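# Roll the office chair through a self-closing door into a bay

## Task

Move the office chair through the self-closing door into the other room and leave it in the yellow taped bay, with all five of its wheels inside the tape and none on it. The door must have swung shut before you end. Either robot or both may be used. The robots must let go of the chair and back away from it. No robot may fall over or be left leaning. The chair must stay in place on its own, without a robot holding it.

## Robot and tools

Robots: r1 and r2 are identical Hello Robot Stretch 3 units. Each has a two-wheel differential base with a passive rear omni wheel, so it cannot strafe. The base is 0.33 m long and 0.34 m wide, and it pivots about a point 0.05 m behind its front edge. It carries a lift on a mast and a telescoping arm that reaches out to the robot's right side. To move the gripper forward or back, drive the base. With the arm retracted and the wrist folded, a spin in place sweeps a radius of 0.28 m. An unfolded, level wrist reaches past that radius.

Frames: the base frame has its origin on the floor between the drive wheels, with x forward, y left and z up. hand_pose is reported in this frame, at the point where the closed fingertips meet. The odometry frame is the base frame as it stood at the start. Each robot reports in its own frames. To tell where one robot is relative to the other, use the images, lidar_m, wrist_depth_mm and head_depth_mm.

execute_actions(actions, cameras): actions is a list holding exactly one action, or none. An empty list only returns state and images. The action is keyed by "r1" and/or "r2", and each robot takes its own object with these parts:
- base: one command only. {"translate_m": d} is a relative straight drive in metres from the current base position, -1 to 1, with positive forward. {"rotate_rad": d} is a relative spin in place, -3.2 to 3.2, with positive counter-clockwise (left).
- joints: absolute targets by name. lift_m is 0 to 1.1, the arm height. arm_m is 0 to 0.52, the extension. wrist_yaw_rad is -1.345 to 4.42; 0 points along the arm, positive swings toward the front and 3.0 is folded over the base. wrist_pitch_rad is -1.57 to 0.451; 0 is level and negative tips the fingers down. wrist_roll_rad is -2.911 to 2.911. gripper_m is -0.089 to 0.179; larger is wider, and the real fingertip gap is slightly smaller. head_pan_rad is -3.953 to 1.73, where 0 faces forward, positive is left and -1.57 looks along the arm. head_tilt_rad is -1.53 to 0.419, with negative looking down.
- contact_limits: {"arm_m": n}, with n from 1 to 100 as percent motor effort. The arm motion stops at that effort. A lower n is gentler, but too low stops it at once.
All motions in one action start together. A single action runs at most 15 s. Unknown keys or out-of-range numbers reject the whole call. Anything you omit may keep pushing toward its earlier target. cameras is a list of names such as r1_head_camera, r1_nav_camera, r1_wrist_camera (and the r2_ versions), or "all"; null or omitted means all, and [] means none.

wait(seconds): 0 to 10 s with no new commands. It returns state and images.
zoom_image(camera, region): gives a closer view of [x0, y0, x1, y1] in pixels of that camera's latest full image. The region can be at most 504x504.
finished_scene(scene): pass the current scene number. This ends the scene permanently, so call it only after the door has closed and the robots have released the chair and moved away.

Results: base_status and joint_status tell how each motion ended. "done" means the target was reached; for the base it only means the wheels turned enough, even if they slipped. "off_target" means the motion stopped short and may still be pushing. "contact_stop", "time_out" and "torque_fault" drop the target. A contact-stopped arm or lift goes slack until you command it again. on_its_own covers uncommanded parts, and its "held at" gives the held target, not the actual position. motor_effort is a percentage, with the peak in brackets; it is biased and noisy, and positive wheel effort means forward push. lidar_m gives 12 distances in 30-degree sectors counter-clockwise from straight ahead (4th is left, 7th behind, 10th right), scanned 0.17 m above the floor; "-" means nothing seen. The depth grids are 7x7 in mm. base_tilt gives forward/right lean in degrees, with a fixed bias of a few degrees. turned_by_wheels and turned_by_imu give rotation since the last result. Heading runs from -3.142 to 3.142.

Speed: the base drives at up to 0.30 m/s only while stowed (lift_m below 0.30, arm_m below 0.03, wrist_yaw_rad above 2.54). Otherwise it is held to 0.10 m/s.

Gripper: to grip, command below the object's width. To let go, command at least 0.02 above the value where contact began.

Cautions: a robot pressing hard on the other robot ends the run, and nothing in the state reports robot-to-robot contact. Once bases touch, stop driving toward each other. Equal drive commands can differ by up to 2.5 cm per metre, which strains a shared load and can tip a robot. Pushing with the gripper high (above about 0.45 m) against something rigid, driving while hooked on a fixed object, or snagging furniture (worst when reversing) can tip the robot. If base_tilt shows a lean, reverse the last move in small steps, free the gripper, and lower lift_m to about 0.2. Fold or unfold the wrist only with lift_m between 0.32 and 0.95, wrist_pitch_rad at -0.4 and roll near 0. With yaw below -0.4, keep pitch at -0.5 or lower. Wrist servos that strain for several seconds switch off for 10 s. Avoid drops, slams, hard hits and heavy pushing. Simulated time keeps running while you think, and the robots hold their last command during it.

Each tool is called as name(argument=value, ...) on one line, values as JSON.

## Session

execute_actions(actions=[])

Scene clock: 0.00 s.
r1.base_odometry: x=+0.000 y=+0.000 heading=+0.000 (m, m, rad; r1's odometry frame)
r1.turned_by_wheels: +0.000 (rad since the last result)
r1.turned_by_imu: +0.000 (rad since the last result)
r1.base_tilt: forward=+0.5 right=-0.7 (deg)
r1.lidar_m: 0.83 0.82 0.89 1.37 1.96 2.13 3.27 3.90 1.75 2.92 2.12 1.03
r1.head_depth_mm: 959 957 956 959 962 966 966 / 915 913 917 912 920 916 919 / 873 875 872 874 875 875 876 / 836 836 839 837 837 840 839 / 800 799 800 806 802 801 804 / 767 770 772 769 769 773 773 / 738 742 741 743 743 743 742
r1.base_status: not commanded
r1.joint_positions: lift_m=+0.363 arm_m=+0.000 wrist_yaw_rad=+2.904 wrist_pitch_rad=-0.586 wrist_roll_rad=-0.009 gripper_m=+0.037 head_pan_rad=+0.001 head_tilt_rad=-0.021
r1.joint_status: not commanded
r1.motor_effort: left_wheel=-1 right_wheel=-1 lift_m=+36 arm_m=-1 wrist_yaw_rad=+1 wrist_pitch_rad=+4 wrist_roll_rad=+0 gripper_m=+0 head_pan_rad=+1 head_tilt_rad=+3 (%)
r1.hand_pose: x=+0.0259 y=+0.0501 z=+0.3399 quat_wxyz=(+0.283, +0.693, +0.124, +0.651) (m; r1's base frame)
r1.wrist_depth_mm: - - - - 971 763 624 / - - - - - 802 661 / 858 - 870 875 883 826 690 / 702 - 702 705 717 713 696 / 596 579 618 610 600 608 608 / 513 533 - 517 529 526 528 / 468 - - 463 455 465 466
r2.base_odometry: x=+0.000 y=+0.000 heading=+0.000 (m, m, rad; r2's odometry frame)
r2.turned_by_wheels: +0.000 (rad since the last result)
r2.turned_by_imu: +0.000 (rad since the last result)
r2.base_tilt: forward=+0.4 right=+1.1 (deg)
r2.lidar_m: 1.87 3.55 2.78 2.74 1.49 1.16 1.15 1.23 1.82 2.04 2.19 2.95
r2.head_depth_mm: 1873 2718 - - - 3937 2496 / 1872 2757 - - - 3871 2498 / 1889 2774 - - - 3848 2351 / 1896 2776 - - - 3749 1778 / 1894 2849 - - - 3791 1669 / 1906 2800 - - - 1691 1848 / 1928 2839 - - - 3687 2407
r2.base_status: not commanded
r2.joint_positions: lift_m=+0.540 arm_m=+0.000 wrist_yaw_rad=+2.990 wrist_pitch_rad=-0.301 wrist_roll_rad=+0.016 gripper_m=+0.037 head_pan_rad=-0.010 head_tilt_rad=+0.001
r2.joint_status: not commanded
r2.motor_effort: left_wheel=+1 right_wheel=+1 lift_m=+21 arm_m=+0 wrist_yaw_rad=+0 wrist_pitch_rad=+5 wrist_roll_rad=+0 gripper_m=+0 head_pan_rad=+0 head_tilt_rad=+2 (%)
r2.hand_pose: x=+0.0146 y=+0.0895 z=+0.5797 quat_wxyz=(+0.159, +0.710, +0.052, +0.684) (m; r2's base frame)
r2.wrist_depth_mm: - - - - - - - / - - - - - - - / - - - - - - - / - - - - - - - / - - - - - - - / 919 926 - 953 928 944 979 / 773 775 777 788 787 806 803
pictures: r1_head_camera (sideways: a quarter turn clockwise sets it upright), r1_nav_camera (sideways: a quarter turn counterclockwise sets it upright), r1_wrist_camera, r2_head_camera (sideways: a quarter turn clockwise sets it upright), r2_nav_camera (sideways: a quarter turn counterclockwise sets it upright), r2_wrist_camera
Images, in order (width x height): r1_head_camera 896x504, r1_nav_camera 672x504, r1_wrist_camera 644x364, r2_head_camera 896x504, r2_nav_camera 672x504, r2_wrist_camera 644x364.

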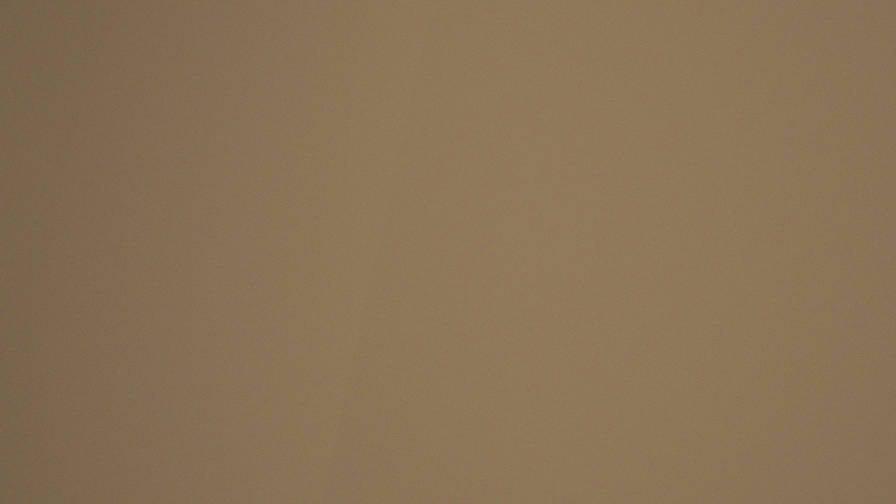

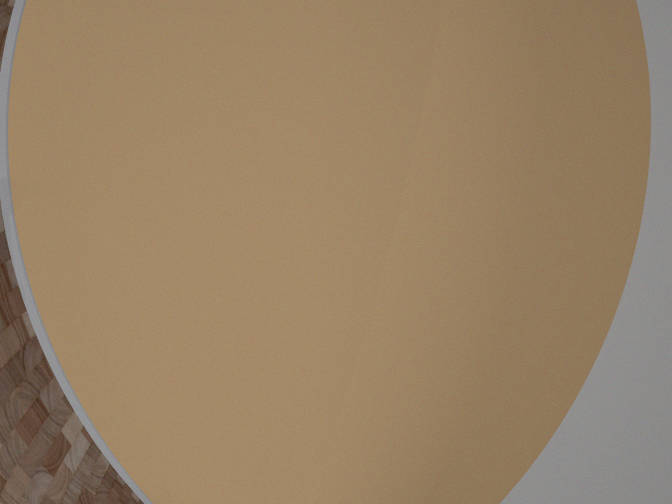

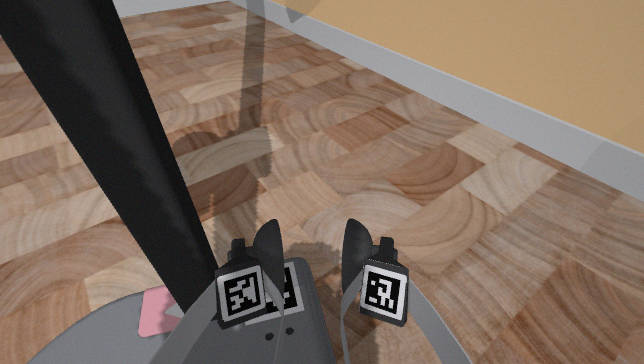

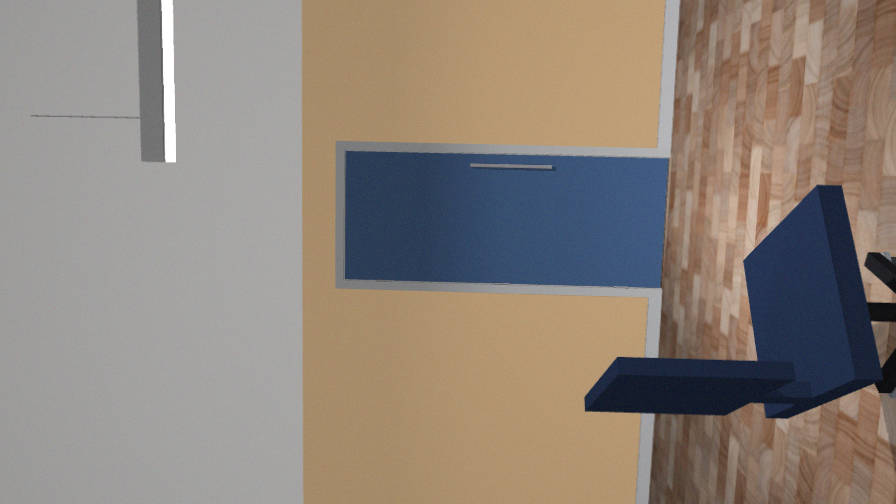

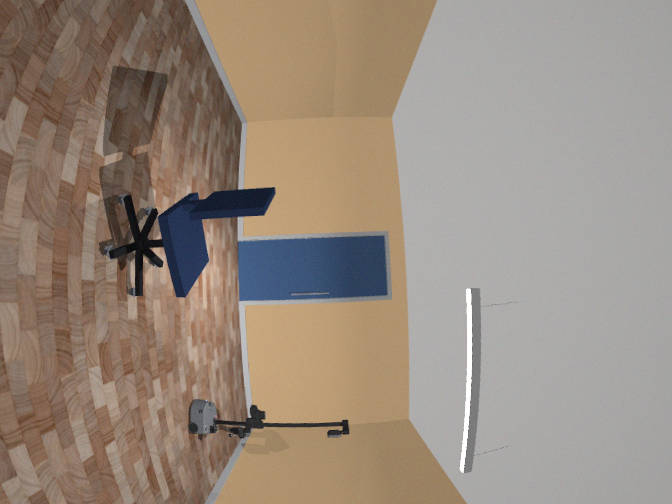

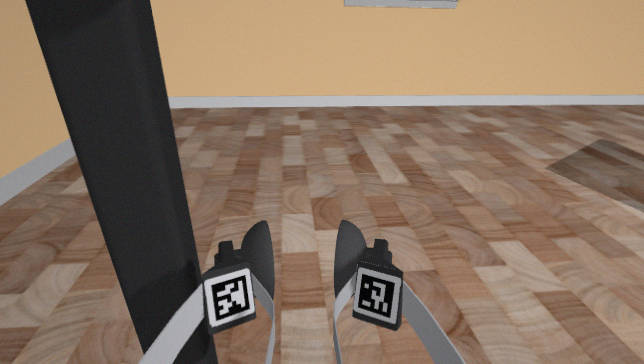

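execute_actions(actions=[{"r1":{"joints":{"lift_m":0.28,"wrist_pitch_rad":-0.4,"wrist_yaw_rad":3.0}},"r2":{"joints":{"lift_m":0.28,"head_tilt_rad":-0.6}}}], cameras=[])

execute_actions(actions=[{"r1":{"base":{"rotate_rad":2.83}},"r2":{"base":{"translate_m":0.5}}}], cameras=[])

execute_actions(actions=[{"r1":{"base":{"translate_m":1.0},"joints":{"head_tilt_rad":-0.3}},"r2":{"base":{"translate_m":0.5}}}], cameras=["r1_head_camera","r1_nav_camera","r2_head_camera"])

Scene clock: 12.60 s.
r1.base_odometry: x=+0.000 y=+0.000 heading=+0.000 (m, m, rad; r1's odometry frame)
r1.turned_by_wheels: +0.000 (rad since the last result)
r1.turned_by_imu: +0.000 (rad since the last result)
r1.base_tilt: forward=+0.5 right=-0.7 (deg)
r1.lidar_m: 0.83 0.82 0.89 1.36 1.96 2.13 3.26 3.91 1.75 2.91 2.11 1.03
r1.head_depth_mm: 954 958 957 962 956 956 961 / 912 911 914 915 915 913 914 / 872 869 873 873 873 872 879 / 837 835 835 839 840 837 840 / 800 796 799 804 802 800 806 / 772 769 770 772 774 770 773 / 740 742 741 743 741 742 741
r1.base_status: not commanded
r1.joint_positions: lift_m=+0.281 arm_m=+0.000 wrist_yaw_rad=+2.998 wrist_pitch_rad=-0.422 wrist_roll_rad=-0.009 gripper_m=+0.037 head_pan_rad=+0.001 head_tilt_rad=-0.021
r1.joint_status: all done
r1.motor_effort: left_wheel=+0(0) right_wheel=-1(1) lift_m=+21(33) arm_m=-1(1) wrist_yaw_rad=+3(4) wrist_pitch_rad=+8(6) wrist_roll_rad=+0(0) gripper_m=+0(0) head_pan_rad=+0(0) head_tilt_rad=+3(2) (%)
r1.hand_pose: x=+0.0108 y=+0.0771 z=+0.2923 quat_wxyz=(+0.197, +0.697, +0.099, +0.682) (m; r1's base frame)
r1.wrist_depth_mm: - - - - - 785 634 / - - - - - 822 666 / - - - - - 863 703 / 746 735 760 762 758 764 695 / 591 598 627 605 603 608 609 / 497 493 - - 509 503 502 / 439 - - - 425 427 429
r2.base_odometry: x=+0.000 y=+0.000 heading=+0.000 (m, m, rad; r2's odometry frame)
r2.turned_by_wheels: +0.000 (rad since the last result)
r2.turned_by_imu: +0.000 (rad since the last result)
r2.base_tilt: forward=+0.4 right=+1.2 (deg)
r2.lidar_m: 1.86 3.55 2.78 2.73 1.49 1.17 1.15 1.23 1.82 2.04 2.18 2.95
r2.head_depth_mm: 3867 - 3406 2388 1880 1537 1284 / 3909 - 3363 2395 1854 1519 1287 / - - 3415 2376 1853 1511 1279 / - - 2169 2214 1866 1514 1283 / - - 2026 2120 1851 1508 1273 / - - 2864 2370 1865 1515 1271 / - - 3351 2360 1842 1512 1268
r2.base_status: not commanded
r2.joint_positions: lift_m=+0.280 arm_m=+0.000 wrist_yaw_rad=+2.990 wrist_pitch_rad=-0.301 wrist_roll_rad=+0.016 gripper_m=+0.037 head_pan_rad=-0.010 head_tilt_rad=-0.592
r2.joint_status: all done
r2.motor_effort: left_wheel=+0(0) right_wheel=+0(0) lift_m=+17(18) arm_m=+0(0) wrist_yaw_rad=+0(1) wrist_pitch_rad=+5(5) wrist_roll_rad=+0(0) gripper_m=+0(0) head_pan_rad=+0(1) head_tilt_rad=-3(23) (%)
r2.hand_pose: x=+0.0146 y=+0.0895 z=+0.3200 quat_wxyz=(+0.159, +0.710, +0.052, +0.684) (m; r2's base frame)
r2.wrist_depth_mm: - - - - - - - / - - - - - - - / - - - - - - - / 944 - 945 954 969 954 980 / 692 - 755 714 737 749 765 / 579 571 - 587 586 594 601 / 483 489 488 507 497 500 495
pictures: none
No camera images: the call's "cameras" was empty. Leave "cameras" out to get every camera's image.

Scene clock: 15.93 s.
r1.base_odometry: x=+0.000 y=+0.000 heading=+2.830 (m, m, rad; r1's odometry frame)
r1.turned_by_wheels: +2.830 (rad since the last result)
r1.turned_by_imu: +2.805 (rad since the last result)
r1.base_tilt: forward=+0.4 right=-0.7 (deg)
r1.lidar_m: 2.39 3.90 1.75 2.51 3.80 1.44 0.91 0.82 0.82 1.00 1.93 1.97
r1.head_depth_mm: 1965 2160 2171 2172 2179 2179 2123 / 1950 2368 2379 2398 2390 2385 2241 / 1934 2563 2654 2629 2675 2674 2244 / 1949 2873 2960 3032 3009 2930 2234 / 1941 2912 3392 3435 3473 3274 2227 / 1942 2961 - - - 3370 2267 / 1932 2917 - - - 3341 2252
r1.base_status: done
r1.joint_positions: lift_m=+0.281 arm_m=+0.000 wrist_yaw_rad=+2.998 wrist_pitch_rad=-0.422 wrist_roll_rad=-0.009 gripper_m=+0.037 head_pan_rad=+0.001 head_tilt_rad=-0.021
r1.joint_status: not commanded
r1.motor_effort: left_wheel=-3(8) right_wheel=+1(8) lift_m=+21(21) arm_m=-1(2) wrist_yaw_rad=+3(3) wrist_pitch_rad=+7(7) wrist_roll_rad=+0(0) gripper_m=-1(0) head_pan_rad=+0(0) head_tilt_rad=+2(2) (%)
r1.hand_pose: x=+0.0108 y=+0.0771 z=+0.2923 quat_wxyz=(+0.197, +0.697, +0.099, +0.682) (m; r1's base frame)
r1.wrist_depth_mm: - - - - - - - / - - - - - - - / - - - - - - - / 755 741 760 761 768 762 758 / 599 598 632 605 613 604 604 / 501 497 - - 515 504 502 / 439 - - - 425 429 427
r2.base_odometry: x=+0.500 y=+0.000 heading=+0.000 (m, m, rad; r2's odometry frame)
r2.turned_by_wheels: +0.000 (rad since the last result)
r2.turned_by_imu: +0.005 (rad since the last result)
r2.base_tilt: forward=+0.5 right=+1.1 (deg)
r2.lidar_m: 1.38 3.47 2.72 2.69 2.12 1.67 1.64 1.76 2.12 2.09 2.25 2.40
r2.head_depth_mm: 3472 3731 3437 2434 1864 1507 1278 / 3530 3848 3336 2397 1853 1521 1277 / 3603 3890 3325 2291 1804 1517 1282 / 3601 3963 3344 1527 1751 1521 1279 / 3641 - 3342 1519 1696 1511 1278 / 3731 - 1220 1424 1724 1508 1269 / 3814 - 3132 2398 1847 1507 1278
r2.base_status: done
r2.joint_positions: lift_m=+0.280 arm_m=+0.000 wrist_yaw_rad=+2.990 wrist_pitch_rad=-0.301 wrist_roll_rad=+0.016 gripper_m=+0.037 head_pan_rad=-0.010 head_tilt_rad=-0.593
r2.joint_status: not commanded
r2.motor_effort: left_wheel=+0(6) right_wheel=+1(6) lift_m=+17(17) arm_m=+0(0) wrist_yaw_rad=+0(0) wrist_pitch_rad=+5(5) wrist_roll_rad=+0(0) gripper_m=+0(0) head_pan_rad=+1(0) head_tilt_rad=-3(4) (%)
r2.hand_pose: x=+0.0146 y=+0.0895 z=+0.3200 quat_wxyz=(+0.159, +0.710, +0.052, +0.684) (m; r2's base frame)
r2.wrist_depth_mm: - - - - - - - / - - - - - - - / - - - - - - - / 910 - 946 952 969 976 985 / 701 - 753 718 739 733 747 / 567 564 - 586 591 586 597 / 482 487 490 506 489 494 497
pictures: none
No camera images: the call's "cameras" was empty. Leave "cameras" out to get every camera's image.

Scene clock: 20.87 s.
r1.base_odometry: x=-0.952 y=+0.307 heading=+2.830 (m, m, rad; r1's odometry frame)
r1.turned_by_wheels: +0.000 (rad since the last result)
r1.turned_by_imu: +0.002 (rad since the last result)
r1.base_tilt: forward=+0.5 right=-0.8 (deg)
r1.lidar_m: 1.61 3.10 3.17 1.67 4.45 2.77 1.75 1.58 1.58 1.46 1.31 1.32
r1.head_depth_mm: 1329 1372 1438 1503 1548 1624 1557 / 1447 1519 1581 1638 1730 1784 1562 / 1593 1647 1752 1844 1936 1941 1568 / 1783 1873 1981 2092 2221 2009 1559 / 2019 2151 2262 2402 2524 1995 1564 / 2306 2465 2666 2821 2810 2004 1563 / 2740 2901 3088 3217 2807 2028 1567
r1.base_status: done
r1.joint_positions: lift_m=+0.281 arm_m=+0.000 wrist_yaw_rad=+2.999 wrist_pitch_rad=-0.421 wrist_roll_rad=-0.009 gripper_m=+0.037 head_pan_rad=+0.001 head_tilt_rad=-0.297
r1.joint_status: all done
r1.motor_effort: left_wheel=-3(7) right_wheel=+2(7) lift_m=+21(22) arm_m=-1(1) wrist_yaw_rad=+2(3) wrist_pitch_rad=+7(7) wrist_roll_rad=+1(0) gripper_m=+0(0) head_pan_rad=+1(1) head_tilt_rad=-1(23) (%)
r1.hand_pose: x=+0.0107 y=+0.0772 z=+0.2925 quat_wxyz=(+0.197, +0.697, +0.099, +0.682) (m; r1's base frame)
r1.wrist_depth_mm: - - - - - - - / - - - - - - - / - - - - - - - / 763 758 760 750 759 773 770 / 597 600 618 603 609 603 604 / 499 499 - - 514 503 502 / 435 - - - 422 423 430
r2.base_odometry: x=+1.000 y=+0.000 heading=+0.000 (m, m, rad; r2's odometry frame)
r2.turned_by_wheels: +0.000 (rad since the last result)
r2.turned_by_imu: +0.005 (rad since the last result)
r2.base_tilt: forward=+0.4 right=+1.2 (deg)
r2.lidar_m: 0.88 3.40 2.67 2.63 2.74 2.16 2.14 2.30 2.17 2.15 2.31 2.26
r2.head_depth_mm: 3047 3344 3361 2300 1853 1524 1281 / 3111 3383 3375 2409 1864 1515 1279 / 3138 3424 3377 2399 1820 1294 1276 / 3229 3484 3398 2389 1183 1020 1281 / 3249 3537 3301 2381 1178 991 1224 / 3272 3601 3299 2367 1177 962 1251 / 3326 3636 3314 2379 1069 987 1243
r2.base_status: done
r2.joint_positions: lift_m=+0.280 arm_m=+0.000 wrist_yaw_rad=+2.990 wrist_pitch_rad=-0.301 wrist_roll_rad=+0.016 gripper_m=+0.037 head_pan_rad=-0.010 head_tilt_rad=-0.594
r2.joint_status: not commanded
r2.motor_effort: left_wheel=-1(6) right_wheel=+1(5) lift_m=+17(17) arm_m=+0(0) wrist_yaw_rad=+1(1) wrist_pitch_rad=+5(5) wrist_roll_rad=+0(0) gripper_m=+0(0) head_pan_rad=+0(1) head_tilt_rad=-3(3) (%)
r2.hand_pose: x=+0.0146 y=+0.0895 z=+0.3200 quat_wxyz=(+0.159, +0.710, +0.052, +0.684) (m; r2's base frame)
r2.wrist_depth_mm: - - - - - - - / - - - - - - - / - - - - - - - / 953 - 942 972 961 976 987 / 704 - 752 734 752 732 709 / 580 575 - 588 602 594 589 / 482 485 485 503 487 501 505
pictures: r1_head_camera (sideways: a quarter turn clockwise sets it upright), r1_nav_camera (sideways: a quarter turn counterclockwise sets it upright), r2_head_camera (sideways: a quarter turn clockwise sets it upright)
Images, in order (width x height): r1_head_camera 896x504, r1_nav_camera 672x504, r2_head_camera 896x504.

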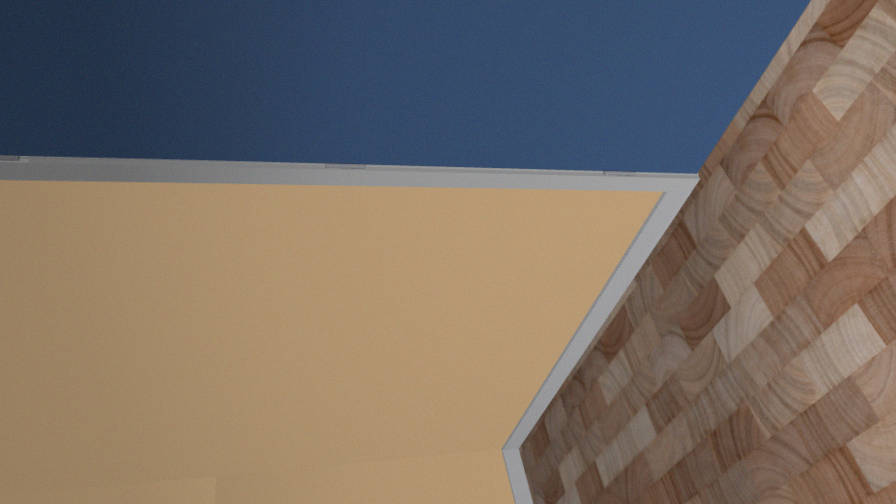

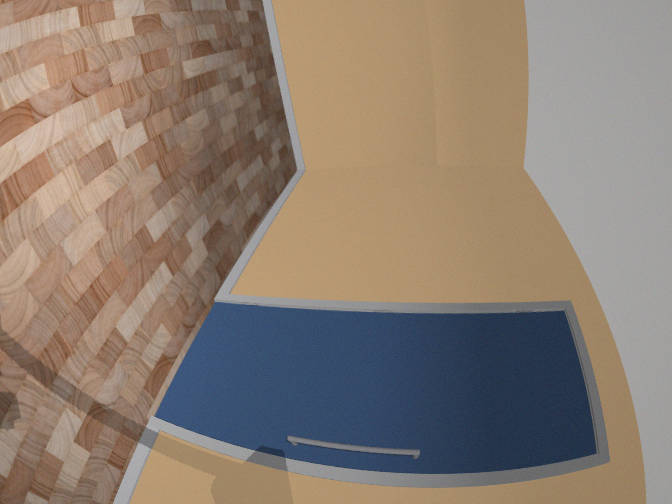

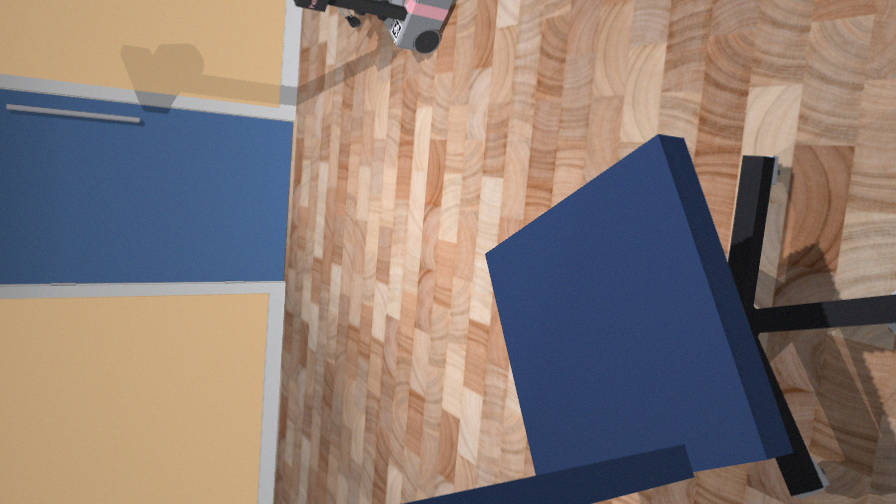

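execute_actions(actions=[{"r1":{"base":{"translate_m":0.48}}}], cameras=[])

execute_actions(actions=[{"r1":{"base":{"rotate_rad":0.97},"joints":{"lift_m":0.6,"head_pan_rad":-1.6,"head_tilt_rad":-0.5}}}], cameras=[])

execute_actions(actions=[{"r1":{"base":{"translate_m":-0.08},"joints":{"lift_m":0.8,"wrist_yaw_rad":-0.25,"arm_m":0.3,"wrist_pitch_rad":0,"gripper_m":0.14}}}], cameras=["r1_head_camera","r1_wrist_camera","r2_head_camera"])

Scene clock: 37.33 s.
r1.base_odometry: x=-1.409 y=+0.454 heading=+2.830 (m, m, rad; r1's odometry frame)
r1.turned_by_wheels: +0.000 (rad since the last result)
r1.turned_by_imu: +0.001 (rad since the last result)
r1.base_tilt: forward=+0.4 right=-0.7 (deg)
r1.lidar_m: 1.23 2.39 2.82 3.42 4.76 3.40 2.15 1.94 1.77 1.12 1.00 1.02
r1.head_depth_mm: 1012 1050 1090 1142 1184 1239 1295 / 1105 1153 1204 1252 1315 1374 1434 / 1213 1278 1332 1403 1475 1570 1557 / 1360 1431 1502 1586 1694 1768 1548 / 1539 1614 1722 1827 1964 1977 1563 / 1756 1884 2019 2172 2376 2022 1571 / 2059 2209 2413 2671 2669 2028 1569
r1.base_status: done
r1.joint_positions: lift_m=+0.281 arm_m=+0.000 wrist_yaw_rad=+2.999 wrist_pitch_rad=-0.421 wrist_roll_rad=-0.009 gripper_m=+0.037 head_pan_rad=+0.001 head_tilt_rad=-0.297
r1.joint_status: not commanded
r1.motor_effort: left_wheel=-3(6) right_wheel=+1(7) lift_m=+21(23) arm_m=-1(1) wrist_yaw_rad=+2(2) wrist_pitch_rad=+7(7) wrist_roll_rad=+0(0) gripper_m=-1(1) head_pan_rad=+0(0) head_tilt_rad=-1(1) (%)
r1.hand_pose: x=+0.0107 y=+0.0772 z=+0.2925 quat_wxyz=(+0.197, +0.697, +0.099, +0.682) (m; r1's base frame)
r1.wrist_depth_mm: - - - - - - - / - - - - - - - / - - - - - - - / 758 751 758 752 768 755 757 / 592 602 626 605 603 600 610 / 499 499 - - 510 506 500 / 438 - - - 423 431 431
r2.base_odometry: x=+1.000 y=+0.000 heading=+0.000 (m, m, rad; r2's odometry frame)
r2.turned_by_wheels: +0.000 (rad since the last result)
r2.turned_by_imu: +0.000 (rad since the last result)
r2.base_tilt: forward=+0.4 right=+1.2 (deg)
r2.lidar_m: 0.88 3.41 2.66 2.63 2.74 2.17 2.14 2.30 2.18 2.15 2.32 3.46
r2.head_depth_mm: 3040 3340 3375 2409 1848 1521 1284 / 3092 3401 2648 2406 1858 1527 1279 / 3140 3453 3331 2375 1804 1285 1280 / 3152 3528 3324 2378 1181 1021 1278 / 3252 3526 3341 2418 1186 990 1229 / 3264 3596 3340 2378 1182 965 1261 / 3297 3649 3341 2359 1077 989 1239
r2.base_status: not commanded
r2.joint_positions: lift_m=+0.280 arm_m=+0.000 wrist_yaw_rad=+2.990 wrist_pitch_rad=-0.301 wrist_roll_rad=+0.016 gripper_m=+0.037 head_pan_rad=-0.010 head_tilt_rad=-0.594
r2.joint_status: not commanded
r2.motor_effort: left_wheel=+0(1) right_wheel=+1(1) lift_m=+17(17) arm_m=-1(0) wrist_yaw_rad=+0(0) wrist_pitch_rad=+5(5) wrist_roll_rad=+0(0) gripper_m=-1(0) head_pan_rad=+1(1) head_tilt_rad=-2(2) (%)
r2.hand_pose: x=+0.0146 y=+0.0895 z=+0.3200 quat_wxyz=(+0.159, +0.710, +0.052, +0.684) (m; r2's base frame)
r2.wrist_depth_mm: - - - - - - - / - - - - - - - / - - - - - - - / 919 - 952 990 963 969 979 / 700 - 755 736 746 740 693 / 565 584 - 585 589 591 593 / 482 481 490 507 491 498 495
pictures: none
No camera images: the call's "cameras" was empty. Leave "cameras" out to get every camera's image.

Scene clock: 41.07 s.
r1.base_odometry: x=-1.409 y=+0.454 heading=-2.484 (m, m, rad; r1's odometry frame)
r1.turned_by_wheels: +0.970 (rad since the last result)
r1.turned_by_imu: +0.962 (rad since the last result)
r1.base_tilt: forward=+0.4 right=-0.7 (deg)
r1.lidar_m: 2.80 3.24 1.83 3.87 2.24 1.94 1.94 1.16 1.00 1.01 1.17 2.05
r1.head_depth_mm: 807 867 944 1031 1135 1265 1329 / 819 882 954 1053 1165 1309 1322 / 849 920 999 1098 1214 1358 1331 / 867 940 1026 1134 1255 1405 1332 / 889 969 1053 1162 1307 1476 1329 / 912 994 1094 1203 1349 1498 1328 / 934 1021 1119 1245 1391 1536 1334
r1.base_status: done
r1.joint_positions: lift_m=+0.599 arm_m=+0.000 wrist_yaw_rad=+2.999 wrist_pitch_rad=-0.421 wrist_roll_rad=-0.009 gripper_m=+0.037 head_pan_rad=-1.593 head_tilt_rad=-0.494
r1.joint_status: all done
r1.motor_effort: left_wheel=-3(10) right_wheel=+1(6) lift_m=+51(54) arm_m=-1(1) wrist_yaw_rad=+2(2) wrist_pitch_rad=+7(7) wrist_roll_rad=+0(0) gripper_m=+0(0) head_pan_rad=-4(50) head_tilt_rad=-3(23) (%)
r1.hand_pose: x=+0.0107 y=+0.0772 z=+0.6114 quat_wxyz=(+0.197, +0.697, +0.099, +0.683) (m; r1's base frame)
r1.wrist_depth_mm: - - - - - - - / - - - - - - - / - - - - - - - / - - - - - - - / - - - - - - - / 892 889 - 894 928 904 916 / 773 762 761 765 756 777 768
r2.base_odometry: x=+1.000 y=+0.000 heading=+0.000 (m, m, rad; r2's odometry frame)
r2.turned_by_wheels: +0.000 (rad since the last result)
r2.turned_by_imu: +0.000 (rad since the last result)
r2.base_tilt: forward=+0.5 right=+1.0 (deg)
r2.lidar_m: 0.88 3.39 2.67 2.63 2.75 2.17 2.14 2.30 2.17 2.14 2.31 3.46
r2.head_depth_mm: 3002 3305 3393 2398 1866 1508 1281 / 3138 3333 2870 2396 1865 1520 1277 / 3129 3441 3357 2401 1799 1291 1283 / 3204 3463 3384 2393 1183 1018 1279 / 3215 3578 3328 2397 1180 990 1228 / 3288 3509 3335 2374 1175 965 1254 / 3305 3624 3325 2371 1074 987 1238
r2.base_status: not commanded
r2.joint_positions: lift_m=+0.280 arm_m=+0.000 wrist_yaw_rad=+2.990 wrist_pitch_rad=-0.301 wrist_roll_rad=+0.016 gripper_m=+0.037 head_pan_rad=-0.010 head_tilt_rad=-0.594
r2.joint_status: not commanded
r2.motor_effort: left_wheel=-1(0) right_wheel=+1(1) lift_m=+17(17) arm_m=+0(0) wrist_yaw_rad=+0(0) wrist_pitch_rad=+5(5) wrist_roll_rad=+0(0) gripper_m=+0(0) head_pan_rad=+1(1) head_tilt_rad=-2(2) (%)
r2.hand_pose: x=+0.0146 y=+0.0895 z=+0.3200 quat_wxyz=(+0.159, +0.710, +0.052, +0.684) (m; r2's base frame)
r2.wrist_depth_mm: - - - - - - - / - - - - - - - / - - - - - - - / 960 - 925 962 983 959 - / 710 - 757 724 717 725 723 / 585 578 - 586 592 586 590 / 481 484 486 507 491 498 492
pictures: none
No camera images: the call's "cameras" was empty. Leave "cameras" out to get every camera's image.

Scene clock: 44.50 s.
r1.base_odometry: x=-1.345 y=+0.503 heading=-2.484 (m, m, rad; r1's odometry frame)
r1.turned_by_wheels: +0.000 (rad since the last result)
r1.turned_by_imu: +0.000 (rad since the last result)
r1.base_tilt: forward=+0.5 right=-0.7 (deg)
r1.lidar_m: 2.87 3.34 1.87 3.68 2.15 1.87 1.86 1.14 0.99 0.98 1.15 2.01
r1.head_depth_mm: 786 854 926 1012 1105 - - / 807 870 943 1025 - 1305 1328 / 826 888 947 1058 - 1363 1321 / 849 922 1007 1096 1234 1404 1328 / 867 945 1033 1143 1270 1432 1327 / 891 976 1068 1183 1318 1488 1329 / 915 994 1094 1219 1359 1524 1333
r1.base_status: done
r1.joint_positions: lift_m=+0.799 arm_m=+0.300 wrist_yaw_rad=-0.248 wrist_pitch_rad=-0.024 wrist_roll_rad=-0.009 gripper_m=+0.140 head_pan_rad=-1.593 head_tilt_rad=-0.494
r1.joint_status: all done
r1.motor_effort: left_wheel=-3(9) right_wheel=+1(2) lift_m=+51(54) arm_m=+2(1) wrist_yaw_rad=-2(5) wrist_pitch_rad=+8(8) wrist_roll_rad=+0(0) gripper_m=+0(98) head_pan_rad=-3(4) head_tilt_rad=-3(3) (%)
r1.hand_pose: x=-0.0842 y=-0.6924 z=+0.9079 quat_wxyz=(+0.704, -0.078, -0.699, -0.097) (m; r1's base frame)
r1.wrist_depth_mm: 427 427 429 423 429 432 431 / 440 439 439 436 443 447 444 / 454 455 454 448 457 460 457 / 469 466 470 463 471 470 474 / 482 486 481 477 484 487 496 / 496 - 506 505 502 505 508 / 518 522 522 524 522 521 528
r2.base_odometry: x=+1.000 y=+0.000 heading=+0.000 (m, m, rad; r2's odometry frame)
r2.turned_by_wheels: +0.000 (rad since the last result)
r2.turned_by_imu: +0.000 (rad since the last result)
r2.base_tilt: forward=+0.5 right=+1.1 (deg)
r2.lidar_m: 0.88 3.37 2.67 2.63 2.75 2.17 2.14 2.30 2.17 2.14 2.31 3.46
r2.head_depth_mm: 2509 3293 3207 2409 1861 1523 1281 / 3080 3391 3416 2419 1858 1512 1281 / 3127 3468 3379 2357 1803 1281 1282 / 3176 3498 3393 2399 1184 1024 1275 / 3218 3543 3375 2383 1173 992 1227 / 3293 3630 3357 2374 1182 960 1256 / 3330 3687 3324 2385 1074 988 1235
r2.base_status: not commanded
r2.joint_positions: lift_m=+0.280 arm_m=+0.000 wrist_yaw_rad=+2.990 wrist_pitch_rad=-0.301 wrist_roll_rad=+0.016 gripper_m=+0.037 head_pan_rad=-0.010 head_tilt_rad=-0.594
r2.joint_status: not commanded
r2.motor_effort: left_wheel=+0(1) right_wheel=+1(2) lift_m=+17(17) arm_m=+0(1) wrist_yaw_rad=+0(0) wrist_pitch_rad=+5(5) wrist_roll_rad=+0(0) gripper_m=+0(0) head_pan_rad=+0(0) head_tilt_rad=-3(2) (%)
r2.hand_pose: x=+0.0146 y=+0.0895 z=+0.3200 quat_wxyz=(+0.159, +0.710, +0.052, +0.684) (m; r2's base frame)
r2.wrist_depth_mm: - - - - - - - / - - - - - - - / - - - - - - - / 933 - 930 940 989 965 988 / 718 - 747 707 727 743 703 / 584 572 - 584 590 594 603 / 483 490 483 505 491 499 497
pictures: r1_head_camera (sideways: a quarter turn clockwise sets it upright), r1_wrist_camera, r2_head_camera (sideways: a quarter turn clockwise sets it upright)
Images, in order (width x height): r1_head_camera 896x504, r1_wrist_camera 644x364, r2_head_camera 896x504.

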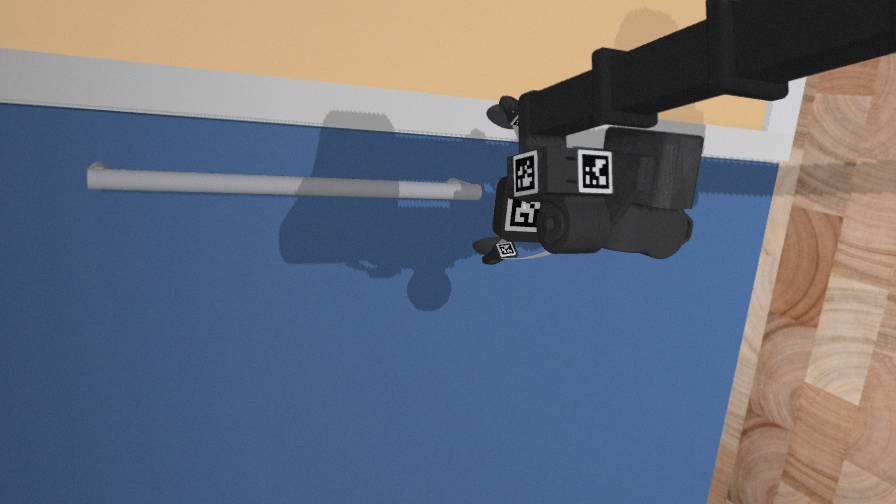

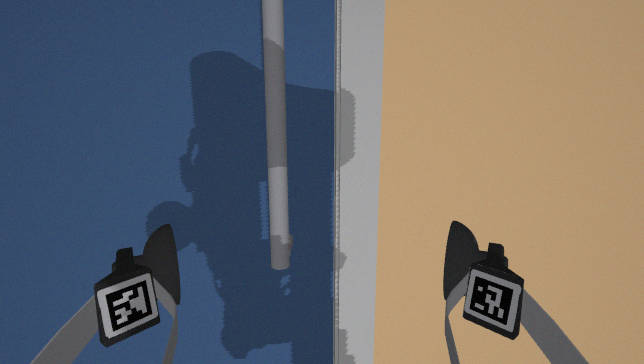

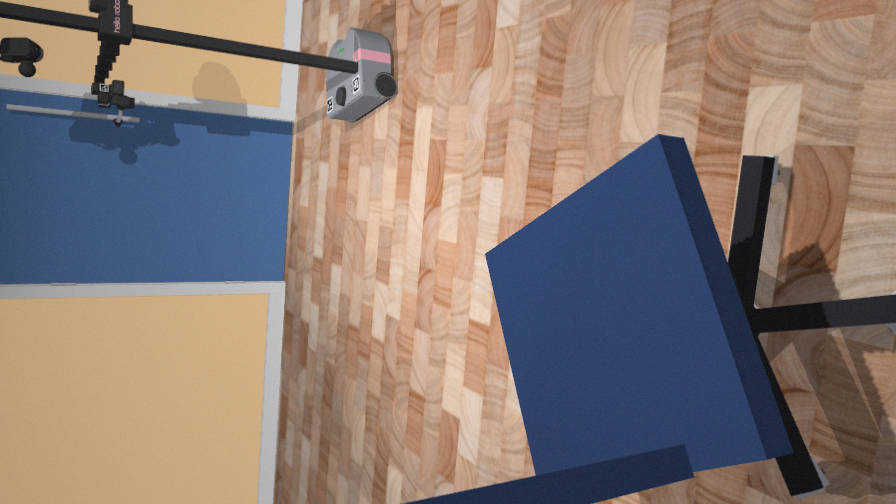

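execute_actions(actions=[{"r1":{"joints":{"arm_m":0.52,"gripper_m":0.08}}}], cameras=["r1_head_camera","r1_wrist_camera"])

Scene clock: 50.60 s.
r1.base_odometry: x=-1.345 y=+0.503 heading=-2.484 (m, m, rad; r1's odometry frame)
r1.turned_by_wheels: +0.000 (rad since the last result)
r1.turned_by_imu: +0.000 (rad since the last result)
r1.base_tilt: forward=+0.4 right=-0.7 (deg)
r1.lidar_m: 2.87 3.34 1.87 3.68 2.15 1.87 1.87 1.14 0.99 0.98 1.15 2.00
r1.head_depth_mm: 787 856 925 1008 1103 1193 - / 803 869 946 1015 - 1308 1311 / 823 892 947 1042 1196 1323 1328 / 847 919 1004 1101 1235 1379 1329 / 870 948 1033 1144 1273 1423 1335 / 889 971 1062 1178 1317 1490 1329 / 910 995 1097 1219 1368 1522 1335
r1.base_status: not commanded
r1.joint_positions: lift_m=+0.799 arm_m=+0.519 wrist_yaw_rad=-0.249 wrist_pitch_rad=-0.024 wrist_roll_rad=-0.009 gripper_m=+0.080 head_pan_rad=-1.593 head_tilt_rad=-0.494
r1.joint_status: all done
r1.motor_effort: left_wheel=-3(3) right_wheel=+1(1) lift_m=+52(52) arm_m=+2(2) wrist_yaw_rad=-1(2) wrist_pitch_rad=+8(8) wrist_roll_rad=+0(0) gripper_m=+0(98) head_pan_rad=-4(3) head_tilt_rad=-2(3) (%)
r1.hand_pose: x=-0.0845 y=-0.9119 z=+0.9079 quat_wxyz=(+0.704, -0.079, -0.699, -0.097) (m; r1's base frame)
r1.wrist_depth_mm: 227 228 227 165 228 217 229 / 234 235 234 170 234 224 236 / 240 242 241 176 241 233 245 / 247 249 249 184 250 241 253 / 256 258 256 257 255 256 259 / 266 266 267 265 - 266 269 / 276 277 277 272 274 277 279
r2.base_odometry: x=+1.000 y=+0.000 heading=+0.000 (m, m, rad; r2's odometry frame)
r2.turned_by_wheels: +0.000 (rad since the last result)
r2.turned_by_imu: +0.000 (rad since the last result)
r2.base_tilt: forward=+0.4 right=+1.1 (deg)
r2.lidar_m: 0.88 3.40 2.67 2.63 2.75 2.17 2.14 2.30 2.18 2.15 2.30 3.44
r2.head_depth_mm: 2931 3287 3198 2401 1858 1528 1278 / 3036 3341 3388 2394 1858 1520 1288 / 3188 3434 3386 2391 1805 1289 1276 / 3187 3523 3339 2389 1183 1018 1282 / 3213 3509 3373 2385 1176 987 1227 / 3269 3567 3343 2382 1180 960 1262 / 3339 3598 3337 2390 1077 984 1234
r2.base_status: not commanded
r2.joint_positions: lift_m=+0.280 arm_m=+0.000 wrist_yaw_rad=+2.990 wrist_pitch_rad=-0.301 wrist_roll_rad=+0.016 gripper_m=+0.037 head_pan_rad=-0.010 head_tilt_rad=-0.594
r2.joint_status: not commanded
r2.motor_effort: left_wheel=-1(1) right_wheel=+1(1) lift_m=+17(17) arm_m=+0(0) wrist_yaw_rad=+0(0) wrist_pitch_rad=+5(5) wrist_roll_rad=+0(0) gripper_m=+0(1) head_pan_rad=+0(0) head_tilt_rad=-2(2) (%)
r2.hand_pose: x=+0.0146 y=+0.0895 z=+0.3200 quat_wxyz=(+0.159, +0.710, +0.052, +0.684) (m; r2's base frame)
r2.wrist_depth_mm: - - - - - - - / - - - - - - - / - - - - - - - / 893 - 949 956 971 991 - / 700 - 745 729 727 734 718 / 573 570 - 589 585 607 603 / 480 486 488 501 496 498 499
pictures: r1_head_camera (sideways: a quarter turn clockwise sets it upright), r1_wrist_camera
Images, in order (width x height): r1_head_camera 896x504, r1_wrist_camera 644x364.

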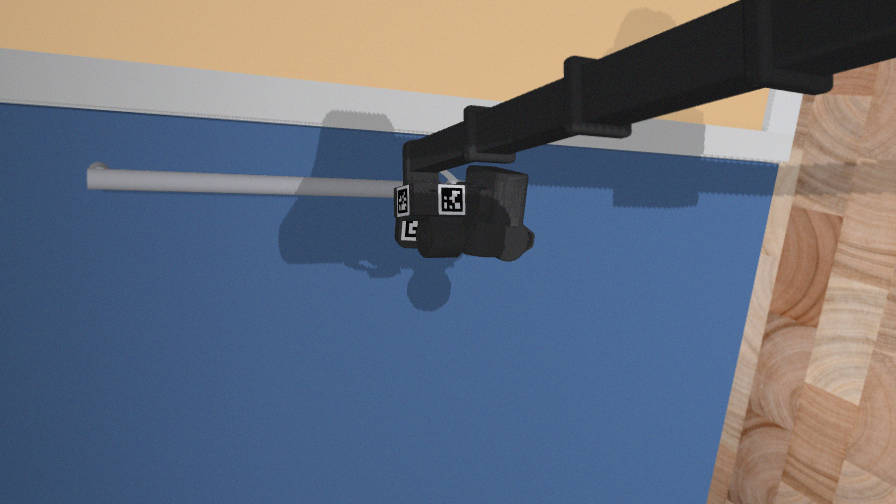

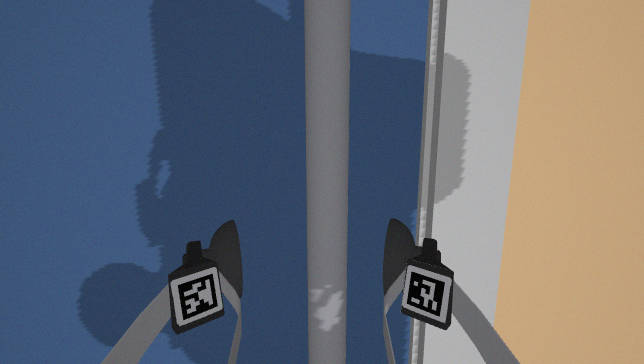

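execute_actions(actions=[{"r1":{"joints":{"arm_m":0.44},"base":{"translate_m":0}}}], cameras=[])

execute_actions(actions=[{"r1":{"base":{"rotate_rad":0.5}}}], cameras=[])

execute_actions(actions=[{"r1":{"base":{"translate_m":-0.08}}}], cameras=[])

execute_actions(actions=[{"r1":{"base":{"rotate_rad":-0.44}}}], cameras=[])

execute_actions(actions=[{"r1":{"joints":{"arm_m":0.515}}}], cameras=["r1_wrist_camera"])

Scene clock: 59.13 s.
r1.base_odometry: x=-1.345 y=+0.503 heading=-2.484 (m, m, rad; r1's odometry frame)
r1.turned_by_wheels: +0.000 (rad since the last result)
r1.turned_by_imu: +0.000 (rad since the last result)
r1.base_tilt: forward=+0.5 right=-0.7 (deg)
r1.lidar_m: 2.88 3.34 1.87 3.70 2.16 1.87 1.87 1.14 0.99 0.98 1.14 2.00
r1.head_depth_mm: 786 854 926 1012 1112 1189 - / 807 868 942 1023 - 1303 1328 / 824 885 946 1043 1215 1328 1327 / 846 921 1003 1101 1244 1386 1336 / 869 943 1031 1143 1269 1437 1327 / 887 973 1065 1180 1316 1489 1328 / 912 994 1093 1215 1366 1534 1334
r1.base_status: done
r1.joint_positions: lift_m=+0.799 arm_m=+0.440 wrist_yaw_rad=-0.249 wrist_pitch_rad=-0.024 wrist_roll_rad=-0.009 gripper_m=+0.080 head_pan_rad=-1.593 head_tilt_rad=-0.494
r1.joint_status: all done
r1.motor_effort: left_wheel=-2(2) right_wheel=+0(0) lift_m=+51(52) arm_m=-4(6) wrist_yaw_rad=+0(1) wrist_pitch_rad=+8(8) wrist_roll_rad=+0(1) gripper_m=-1(0) head_pan_rad=-3(4) head_tilt_rad=-2(3) (%)
r1.hand_pose: x=-0.0845 y=-0.8330 z=+0.9079 quat_wxyz=(+0.704, -0.079, -0.699, -0.097) (m; r1's base frame)
r1.wrist_depth_mm: 298 297 300 298 290 300 303 / 308 309 307 309 301 310 312 / 316 318 318 318 308 318 322 / 326 327 329 326 317 332 332 / 338 338 339 341 341 343 343 / 350 349 352 349 - 353 355 / 364 363 364 366 355 366 370
r2.base_odometry: x=+1.000 y=+0.000 heading=+0.000 (m, m, rad; r2's odometry frame)
r2.turned_by_wheels: +0.000 (rad since the last result)
r2.turned_by_imu: +0.000 (rad since the last result)
r2.base_tilt: forward=+0.5 right=+1.1 (deg)
r2.lidar_m: 0.88 3.40 2.67 2.64 2.75 2.17 2.14 2.30 2.17 2.14 2.31 3.46
r2.head_depth_mm: 2928 3338 3201 2394 1854 1528 1285 / 3043 3404 3376 2400 1863 1515 1276 / 3141 3418 3348 2380 1797 1295 1285 / 3194 3480 3306 2387 1180 1022 1280 / 3258 3528 3358 2395 1181 993 1227 / 3256 3640 3392 2379 1180 961 1255 / 3276 3608 3348 2366 1072 990 1238
r2.base_status: not commanded
r2.joint_positions: lift_m=+0.280 arm_m=+0.000 wrist_yaw_rad=+2.990 wrist_pitch_rad=-0.301 wrist_roll_rad=+0.016 gripper_m=+0.037 head_pan_rad=-0.010 head_tilt_rad=-0.594
r2.joint_status: not commanded
r2.motor_effort: left_wheel=+0(0) right_wheel=+1(2) lift_m=+17(17) arm_m=+0(0) wrist_yaw_rad=-1(1) wrist_pitch_rad=+5(5) wrist_roll_rad=+0(0) gripper_m=+0(0) head_pan_rad=+1(1) head_tilt_rad=-1(1) (%)
r2.hand_pose: x=+0.0146 y=+0.0895 z=+0.3200 quat_wxyz=(+0.159, +0.710, +0.052, +0.684) (m; r2's base frame)
r2.wrist_depth_mm: - - - - - - - / - - - - - - - / - - - - - - - / 927 - 936 982 996 - 991 / 711 - 758 744 735 740 703 / 571 573 - 583 594 602 592 / 480 483 490 499 493 502 496
pictures: none
No camera images: the call's "cameras" was empty. Leave "cameras" out to get every camera's image.

Scene clock: 61.07 s.
r1.base_odometry: x=-1.345 y=+0.503 heading=-1.984 (m, m, rad; r1's odometry frame)
r1.turned_by_wheels: +0.500 (rad since the last result)
r1.turned_by_imu: +0.497 (rad since the last result)
r1.base_tilt: forward=+0.4 right=-0.7 (deg)
r1.lidar_m: 3.28 1.87 3.84 2.19 1.87 1.87 1.15 0.99 0.98 1.13 1.93 2.88
r1.head_depth_mm: 901 964 1031 1107 1193 1253 - / 967 1040 1116 1199 - 1474 1328 / 1042 1126 1223 1288 1503 1557 1336 / 1126 1225 1336 1485 1669 1611 1331 / 1247 1352 1487 1662 1840 1609 1326 / 1378 1513 1694 1915 1978 1634 1327 / 1527 1703 1937 2246 2070 1614 1337
r1.base_status: done
r1.joint_positions: lift_m=+0.799 arm_m=+0.440 wrist_yaw_rad=-0.249 wrist_pitch_rad=-0.024 wrist_roll_rad=-0.009 gripper_m=+0.080 head_pan_rad=-1.593 head_tilt_rad=-0.494
r1.joint_status: not commanded
r1.motor_effort: left_wheel=-2(10) right_wheel=+1(5) lift_m=+52(51) arm_m=-4(4) wrist_yaw_rad=-1(1) wrist_pitch_rad=+8(8) wrist_roll_rad=+0(0) gripper_m=+0(1) head_pan_rad=-4(4) head_tilt_rad=-3(3) (%)
r1.hand_pose: x=-0.0845 y=-0.8330 z=+0.9079 quat_wxyz=(+0.704, -0.079, -0.699, -0.097) (m; r1's base frame)
r1.wrist_depth_mm: 896 712 587 496 432 387 345 / 946 733 611 517 445 393 352 / - 779 630 530 459 400 362 / - 809 658 548 468 415 370 / - 867 651 568 477 423 376 / - 922 681 585 - 434 382 / - 971 729 606 520 433 395
r2.base_odometry: x=+1.000 y=+0.000 heading=+0.000 (m, m, rad; r2's odometry frame)
r2.turned_by_wheels: +0.000 (rad since the last result)
r2.turned_by_imu: +0.000 (rad since the last result)
r2.base_tilt: forward=+0.4 right=+1.1 (deg)
r2.lidar_m: 0.88 3.39 2.67 2.63 2.75 2.17 2.14 2.30 2.18 2.14 2.31 2.66
r2.head_depth_mm: 2946 3294 3243 2401 1859 1515 1282 / 3044 3379 3419 2412 1863 1513 1277 / 3093 3464 3344 2401 1788 1293 1280 / 3163 3492 3348 2390 1178 1019 1276 / 3236 3567 3346 2370 1177 990 1228 / 3293 3562 3316 2376 1179 961 1259 / 3311 3605 3339 2390 1072 989 1240
r2.base_status: not commanded
r2.joint_positions: lift_m=+0.280 arm_m=+0.000 wrist_yaw_rad=+2.990 wrist_pitch_rad=-0.301 wrist_roll_rad=+0.016 gripper_m=+0.037 head_pan_rad=-0.010 head_tilt_rad=-0.594
r2.joint_status: not commanded
r2.motor_effort: left_wheel=+0(1) right_wheel=+1(1) lift_m=+17(17) arm_m=+0(0) wrist_yaw_rad=+0(0) wrist_pitch_rad=+5(5) wrist_roll_rad=+0(0) gripper_m=+0(0) head_pan_rad=+2(0) head_tilt_rad=-3(3) (%)
r2.hand_pose: x=+0.0146 y=+0.0895 z=+0.3200 quat_wxyz=(+0.159, +0.710, +0.052, +0.684) (m; r2's base frame)
r2.wrist_depth_mm: - - - - - - - / - - - - - - - / - - - - - - - / 904 - 930 961 976 961 982 / 708 - 754 739 743 722 724 / 573 585 - 584 597 592 588 / 486 483 486 505 491 500 502
pictures: none
No camera images: the call's "cameras" was empty. Leave "cameras" out to get every camera's image.

Scene clock: 63.23 s.
r1.base_odometry: x=-1.313 y=+0.576 heading=-1.984 (m, m, rad; r1's odometry frame)
r1.turned_by_wheels: +0.000 (rad since the last result)
r1.turned_by_imu: +0.000 (rad since the last result)
r1.base_tilt: forward=+0.5 right=-0.7 (deg)
r1.lidar_m: 3.34 1.94 3.73 2.12 1.81 1.81 1.09 0.93 0.92 1.07 1.82 2.94
r1.head_depth_mm: 846 909 971 1049 1124 1187 - / 910 981 1052 1126 - 1410 1333 / 985 1065 1148 1226 1406 1521 1328 / 1071 1157 1275 1413 1585 1613 1325 / 1169 1274 1416 1565 1763 1622 1326 / 1289 1419 1592 1800 1946 1625 1329 / 1437 1619 1834 2105 2053 1629 1337
r1.base_status: done
r1.joint_positions: lift_m=+0.799 arm_m=+0.440 wrist_yaw_rad=-0.249 wrist_pitch_rad=-0.024 wrist_roll_rad=-0.009 gripper_m=+0.080 head_pan_rad=-1.593 head_tilt_rad=-0.494
r1.joint_status: not commanded
r1.motor_effort: left_wheel=-3(5) right_wheel=+2(5) lift_m=+52(51) arm_m=-4(4) wrist_yaw_rad=-1(1) wrist_pitch_rad=+8(8) wrist_roll_rad=+0(1) gripper_m=-1(0) head_pan_rad=-4(4) head_tilt_rad=-2(3) (%)
r1.hand_pose: x=-0.0845 y=-0.8330 z=+0.9079 quat_wxyz=(+0.704, -0.079, -0.699, -0.097) (m; r1's base frame)
r1.wrist_depth_mm: 783 611 518 438 383 339 302 / 815 642 535 455 394 347 311 / 880 669 554 469 403 354 316 / 962 713 570 482 416 366 325 / - 762 591 496 418 373 332 / - 809 597 513 - 382 339 / - 857 636 532 458 383 348
r2.base_odometry: x=+1.000 y=+0.000 heading=+0.000 (m, m, rad; r2's odometry frame)
r2.turned_by_wheels: +0.000 (rad since the last result)
r2.turned_by_imu: +0.000 (rad since the last result)
r2.base_tilt: forward=+0.4 right=+1.1 (deg)
r2.lidar_m: 0.88 3.38 2.67 2.63 2.75 2.17 2.14 2.30 2.18 2.14 2.30 2.73
r2.head_depth_mm: 3059 3284 3029 2410 1866 1518 1272 / 3083 3393 3344 2422 1863 1514 1274 / 3121 3497 3368 2395 1806 1288 1280 / 3180 3533 3362 2405 1182 1023 1277 / 3205 3510 3349 2396 1179 989 1220 / 3248 3600 3329 2364 1177 962 1259 / 3341 3569 3299 2399 1071 989 1235
r2.base_status: not commanded
r2.joint_positions: lift_m=+0.280 arm_m=+0.000 wrist_yaw_rad=+2.990 wrist_pitch_rad=-0.301 wrist_roll_rad=+0.016 gripper_m=+0.037 head_pan_rad=-0.010 head_tilt_rad=-0.594
r2.joint_status: not commanded
r2.motor_effort: left_wheel=+0(0) right_wheel=+1(1) lift_m=+17(17) arm_m=+0(0) wrist_yaw_rad=+0(0) wrist_pitch_rad=+5(5) wrist_roll_rad=+0(0) gripper_m=+0(0) head_pan_rad=+1(1) head_tilt_rad=-3(3) (%)
r2.hand_pose: x=+0.0146 y=+0.0895 z=+0.3200 quat_wxyz=(+0.159, +0.710, +0.052, +0.684) (m; r2's base frame)
r2.wrist_depth_mm: - - - - - - - / - - - - - - - / - - - - - - - / 940 - 946 937 972 972 990 / 711 - 760 734 723 750 706 / 570 586 - 590 600 601 602 / 476 483 488 511 492 493 501
pictures: none
No camera images: the call's "cameras" was empty. Leave "cameras" out to get every camera's image.

Scene clock: 65.13 s.
r1.base_odometry: x=-1.313 y=+0.576 heading=-2.424 (m, m, rad; r1's odometry frame)
r1.turned_by_wheels: -0.440 (rad since the last result)
r1.turned_by_imu: -0.437 (rad since the last result)
r1.base_tilt: forward=+0.4 right=-0.7 (deg)
r1.lidar_m: 2.94 3.53 1.94 3.25 2.02 1.81 1.69 1.04 0.93 0.92 1.12 2.12
r1.head_depth_mm: 744 804 870 951 1037 1105 - / 764 821 893 968 - 1235 1301 / 780 846 921 989 1158 1263 1325 / 815 881 962 1053 1198 1323 1332 / 840 910 996 1102 1224 1388 1329 / 866 942 1036 1155 1286 1475 1336 / 893 974 1078 1190 1344 1515 1334
r1.base_status: done
r1.joint_positions: lift_m=+0.799 arm_m=+0.440 wrist_yaw_rad=-0.249 wrist_pitch_rad=-0.024 wrist_roll_rad=-0.009 gripper_m=+0.080 head_pan_rad=-1.593 head_tilt_rad=-0.494
r1.joint_status: not commanded
r1.motor_effort: left_wheel=+2(8) right_wheel=-2(7) lift_m=+51(51) arm_m=-4(4) wrist_yaw_rad=-1(1) wrist_pitch_rad=+8(8) wrist_roll_rad=+0(0) gripper_m=-1(0) head_pan_rad=-4(4) head_tilt_rad=-3(3) (%)
r1.hand_pose: x=-0.0845 y=-0.8330 z=+0.9079 quat_wxyz=(+0.704, -0.079, -0.699, -0.097) (m; r1's base frame)
r1.wrist_depth_mm: 267 263 260 255 241 248 246 / 276 271 269 261 249 256 253 / 287 282 276 270 256 263 261 / 294 290 284 280 264 273 269 / 305 300 295 289 271 282 278 / 316 311 303 297 - 290 286 / 329 324 318 307 294 300 296
r2.base_odometry: x=+1.000 y=+0.000 heading=+0.000 (m, m, rad; r2's odometry frame)
r2.turned_by_wheels: +0.000 (rad since the last result)
r2.turned_by_imu: +0.000 (rad since the last result)
r2.base_tilt: forward=+0.4 right=+1.0 (deg)
r2.lidar_m: 0.88 3.40 2.67 2.63 2.75 2.17 2.14 2.30 2.18 2.14 2.31 3.45
r2.head_depth_mm: 2970 3316 3172 2405 1850 1514 1280 / 3065 3401 3404 2392 1855 1514 1282 / 3180 3436 3384 2404 1788 1288 1281 / 3183 3492 3385 2397 1183 1018 1274 / 3203 3515 3291 2378 1180 992 1228 / 3318 3618 3331 2369 1176 964 1258 / 3321 3654 3261 2382 1075 991 1238
r2.base_status: not commanded
r2.joint_positions: lift_m=+0.280 arm_m=+0.000 wrist_yaw_rad=+2.990 wrist_pitch_rad=-0.301 wrist_roll_rad=+0.016 gripper_m=+0.037 head_pan_rad=-0.010 head_tilt_rad=-0.594
r2.joint_status: not commanded
r2.motor_effort: left_wheel=+0(0) right_wheel=+1(1) lift_m=+17(17) arm_m=+0(0) wrist_yaw_rad=+0(0) wrist_pitch_rad=+5(5) wrist_roll_rad=+0(0) gripper_m=+1(0) head_pan_rad=+0(1) head_tilt_rad=-2(3) (%)
r2.hand_pose: x=+0.0146 y=+0.0895 z=+0.3200 quat_wxyz=(+0.159, +0.710, +0.052, +0.684) (m; r2's base frame)
r2.wrist_depth_mm: - - - - - - - / - - - - - - - / - - - - - - - / 938 - 948 942 966 956 983 / 691 - 742 739 757 746 707 / 561 579 - 588 600 596 597 / 481 489 484 510 499 494 497
pictures: none
No camera images: the call's "cameras" was empty. Leave "cameras" out to get every camera's image.

Scene clock: 66.87 s.
r1.base_odometry: x=-1.313 y=+0.576 heading=-2.424 (m, m, rad; r1's odometry frame)
r1.turned_by_wheels: +0.000 (rad since the last result)
r1.turned_by_imu: +0.000 (rad since the last result)
r1.base_tilt: forward=+0.5 right=-0.7 (deg)
r1.lidar_m: 2.94 3.51 1.94 3.22 2.02 1.81 1.69 1.04 0.93 0.92 1.13 2.12
r1.head_depth_mm: 744 801 872 948 1033 1114 - / 766 820 893 962 - 1225 1300 / 784 844 920 998 1140 1267 1322 / 813 883 964 1057 1189 1332 1330 / 838 913 1000 1097 1230 1390 1327 / 866 941 1032 1149 1291 1466 1331 / 894 977 1075 1197 1356 1510 1332
r1.base_status: not commanded
r1.joint_positions: lift_m=+0.799 arm_m=+0.515 wrist_yaw_rad=-0.249 wrist_pitch_rad=-0.024 wrist_roll_rad=-0.009 gripper_m=+0.080 head_pan_rad=-1.593 head_tilt_rad=-0.494
r1.joint_status: all done
r1.motor_effort: left_wheel=+2(2) right_wheel=-3(3) lift_m=+52(51) arm_m=+2(3) wrist_yaw_rad=-1(1) wrist_pitch_rad=+8(8) wrist_roll_rad=+0(0) gripper_m=+0(1) head_pan_rad=-4(3) head_tilt_rad=-3(3) (%)
r1.hand_pose: x=-0.0845 y=-0.9073 z=+0.9079 quat_wxyz=(+0.704, -0.079, -0.699, -0.097) (m; r1's base frame)
r1.wrist_depth_mm: 198 196 193 123 189 173 180 / 204 203 199 127 193 178 186 / 211 209 205 132 199 183 192 / 218 215 213 137 207 188 199 / 226 223 218 141 211 195 206 / 235 231 226 147 - 203 211 / 243 240 237 152 227 210 219
r2.base_odometry: x=+1.000 y=+0.000 heading=+0.000 (m, m, rad; r2's odometry frame)
r2.turned_by_wheels: +0.000 (rad since the last result)
r2.turned_by_imu: +0.000 (rad since the last result)
r2.base_tilt: forward=+0.4 right=+1.1 (deg)
r2.lidar_m: 0.88 3.38 2.68 2.63 2.74 2.17 2.14 2.30 2.17 2.14 2.30 3.45
r2.head_depth_mm: 2984 3288 3198 2411 1868 1528 1284 / 3082 3354 3342 2386 1868 1520 1283 / 3177 3495 3339 2393 1795 1294 1284 / 3190 3519 3368 2392 1180 1016 1274 / 3217 3502 3353 2387 1173 989 1232 / 3286 3580 3298 2376 1177 961 1257 / 3373 3706 3302 2379 1069 984 1239
r2.base_status: not commanded
r2.joint_positions: lift_m=+0.280 arm_m=+0.000 wrist_yaw_rad=+2.990 wrist_pitch_rad=-0.301 wrist_roll_rad=+0.016 gripper_m=+0.037 head_pan_rad=-0.010 head_tilt_rad=-0.594
r2.joint_status: not commanded
r2.motor_effort: left_wheel=+0(1) right_wheel=+1(1) lift_m=+17(17) arm_m=+0(0) wrist_yaw_rad=+1(0) wrist_pitch_rad=+5(5) wrist_roll_rad=+0(0) gripper_m=+0(0) head_pan_rad=+0(0) head_tilt_rad=-2(1) (%)
r2.hand_pose: x=+0.0146 y=+0.0895 z=+0.3200 quat_wxyz=(+0.159, +0.710, +0.052, +0.684) (m; r2's base frame)
r2.wrist_depth_mm: - - - - - - - / - - - - - - - / - - - - - - - / 926 - 956 962 965 978 952 / 703 - 790 723 731 742 706 / 578 572 - 589 590 585 591 / 484 483 488 507 500 496 494
pictures: r1_wrist_camera
Images, in order (width x height): r1_wrist_camera 644x364.

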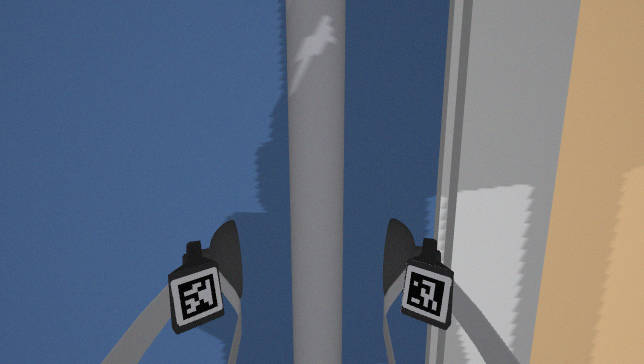

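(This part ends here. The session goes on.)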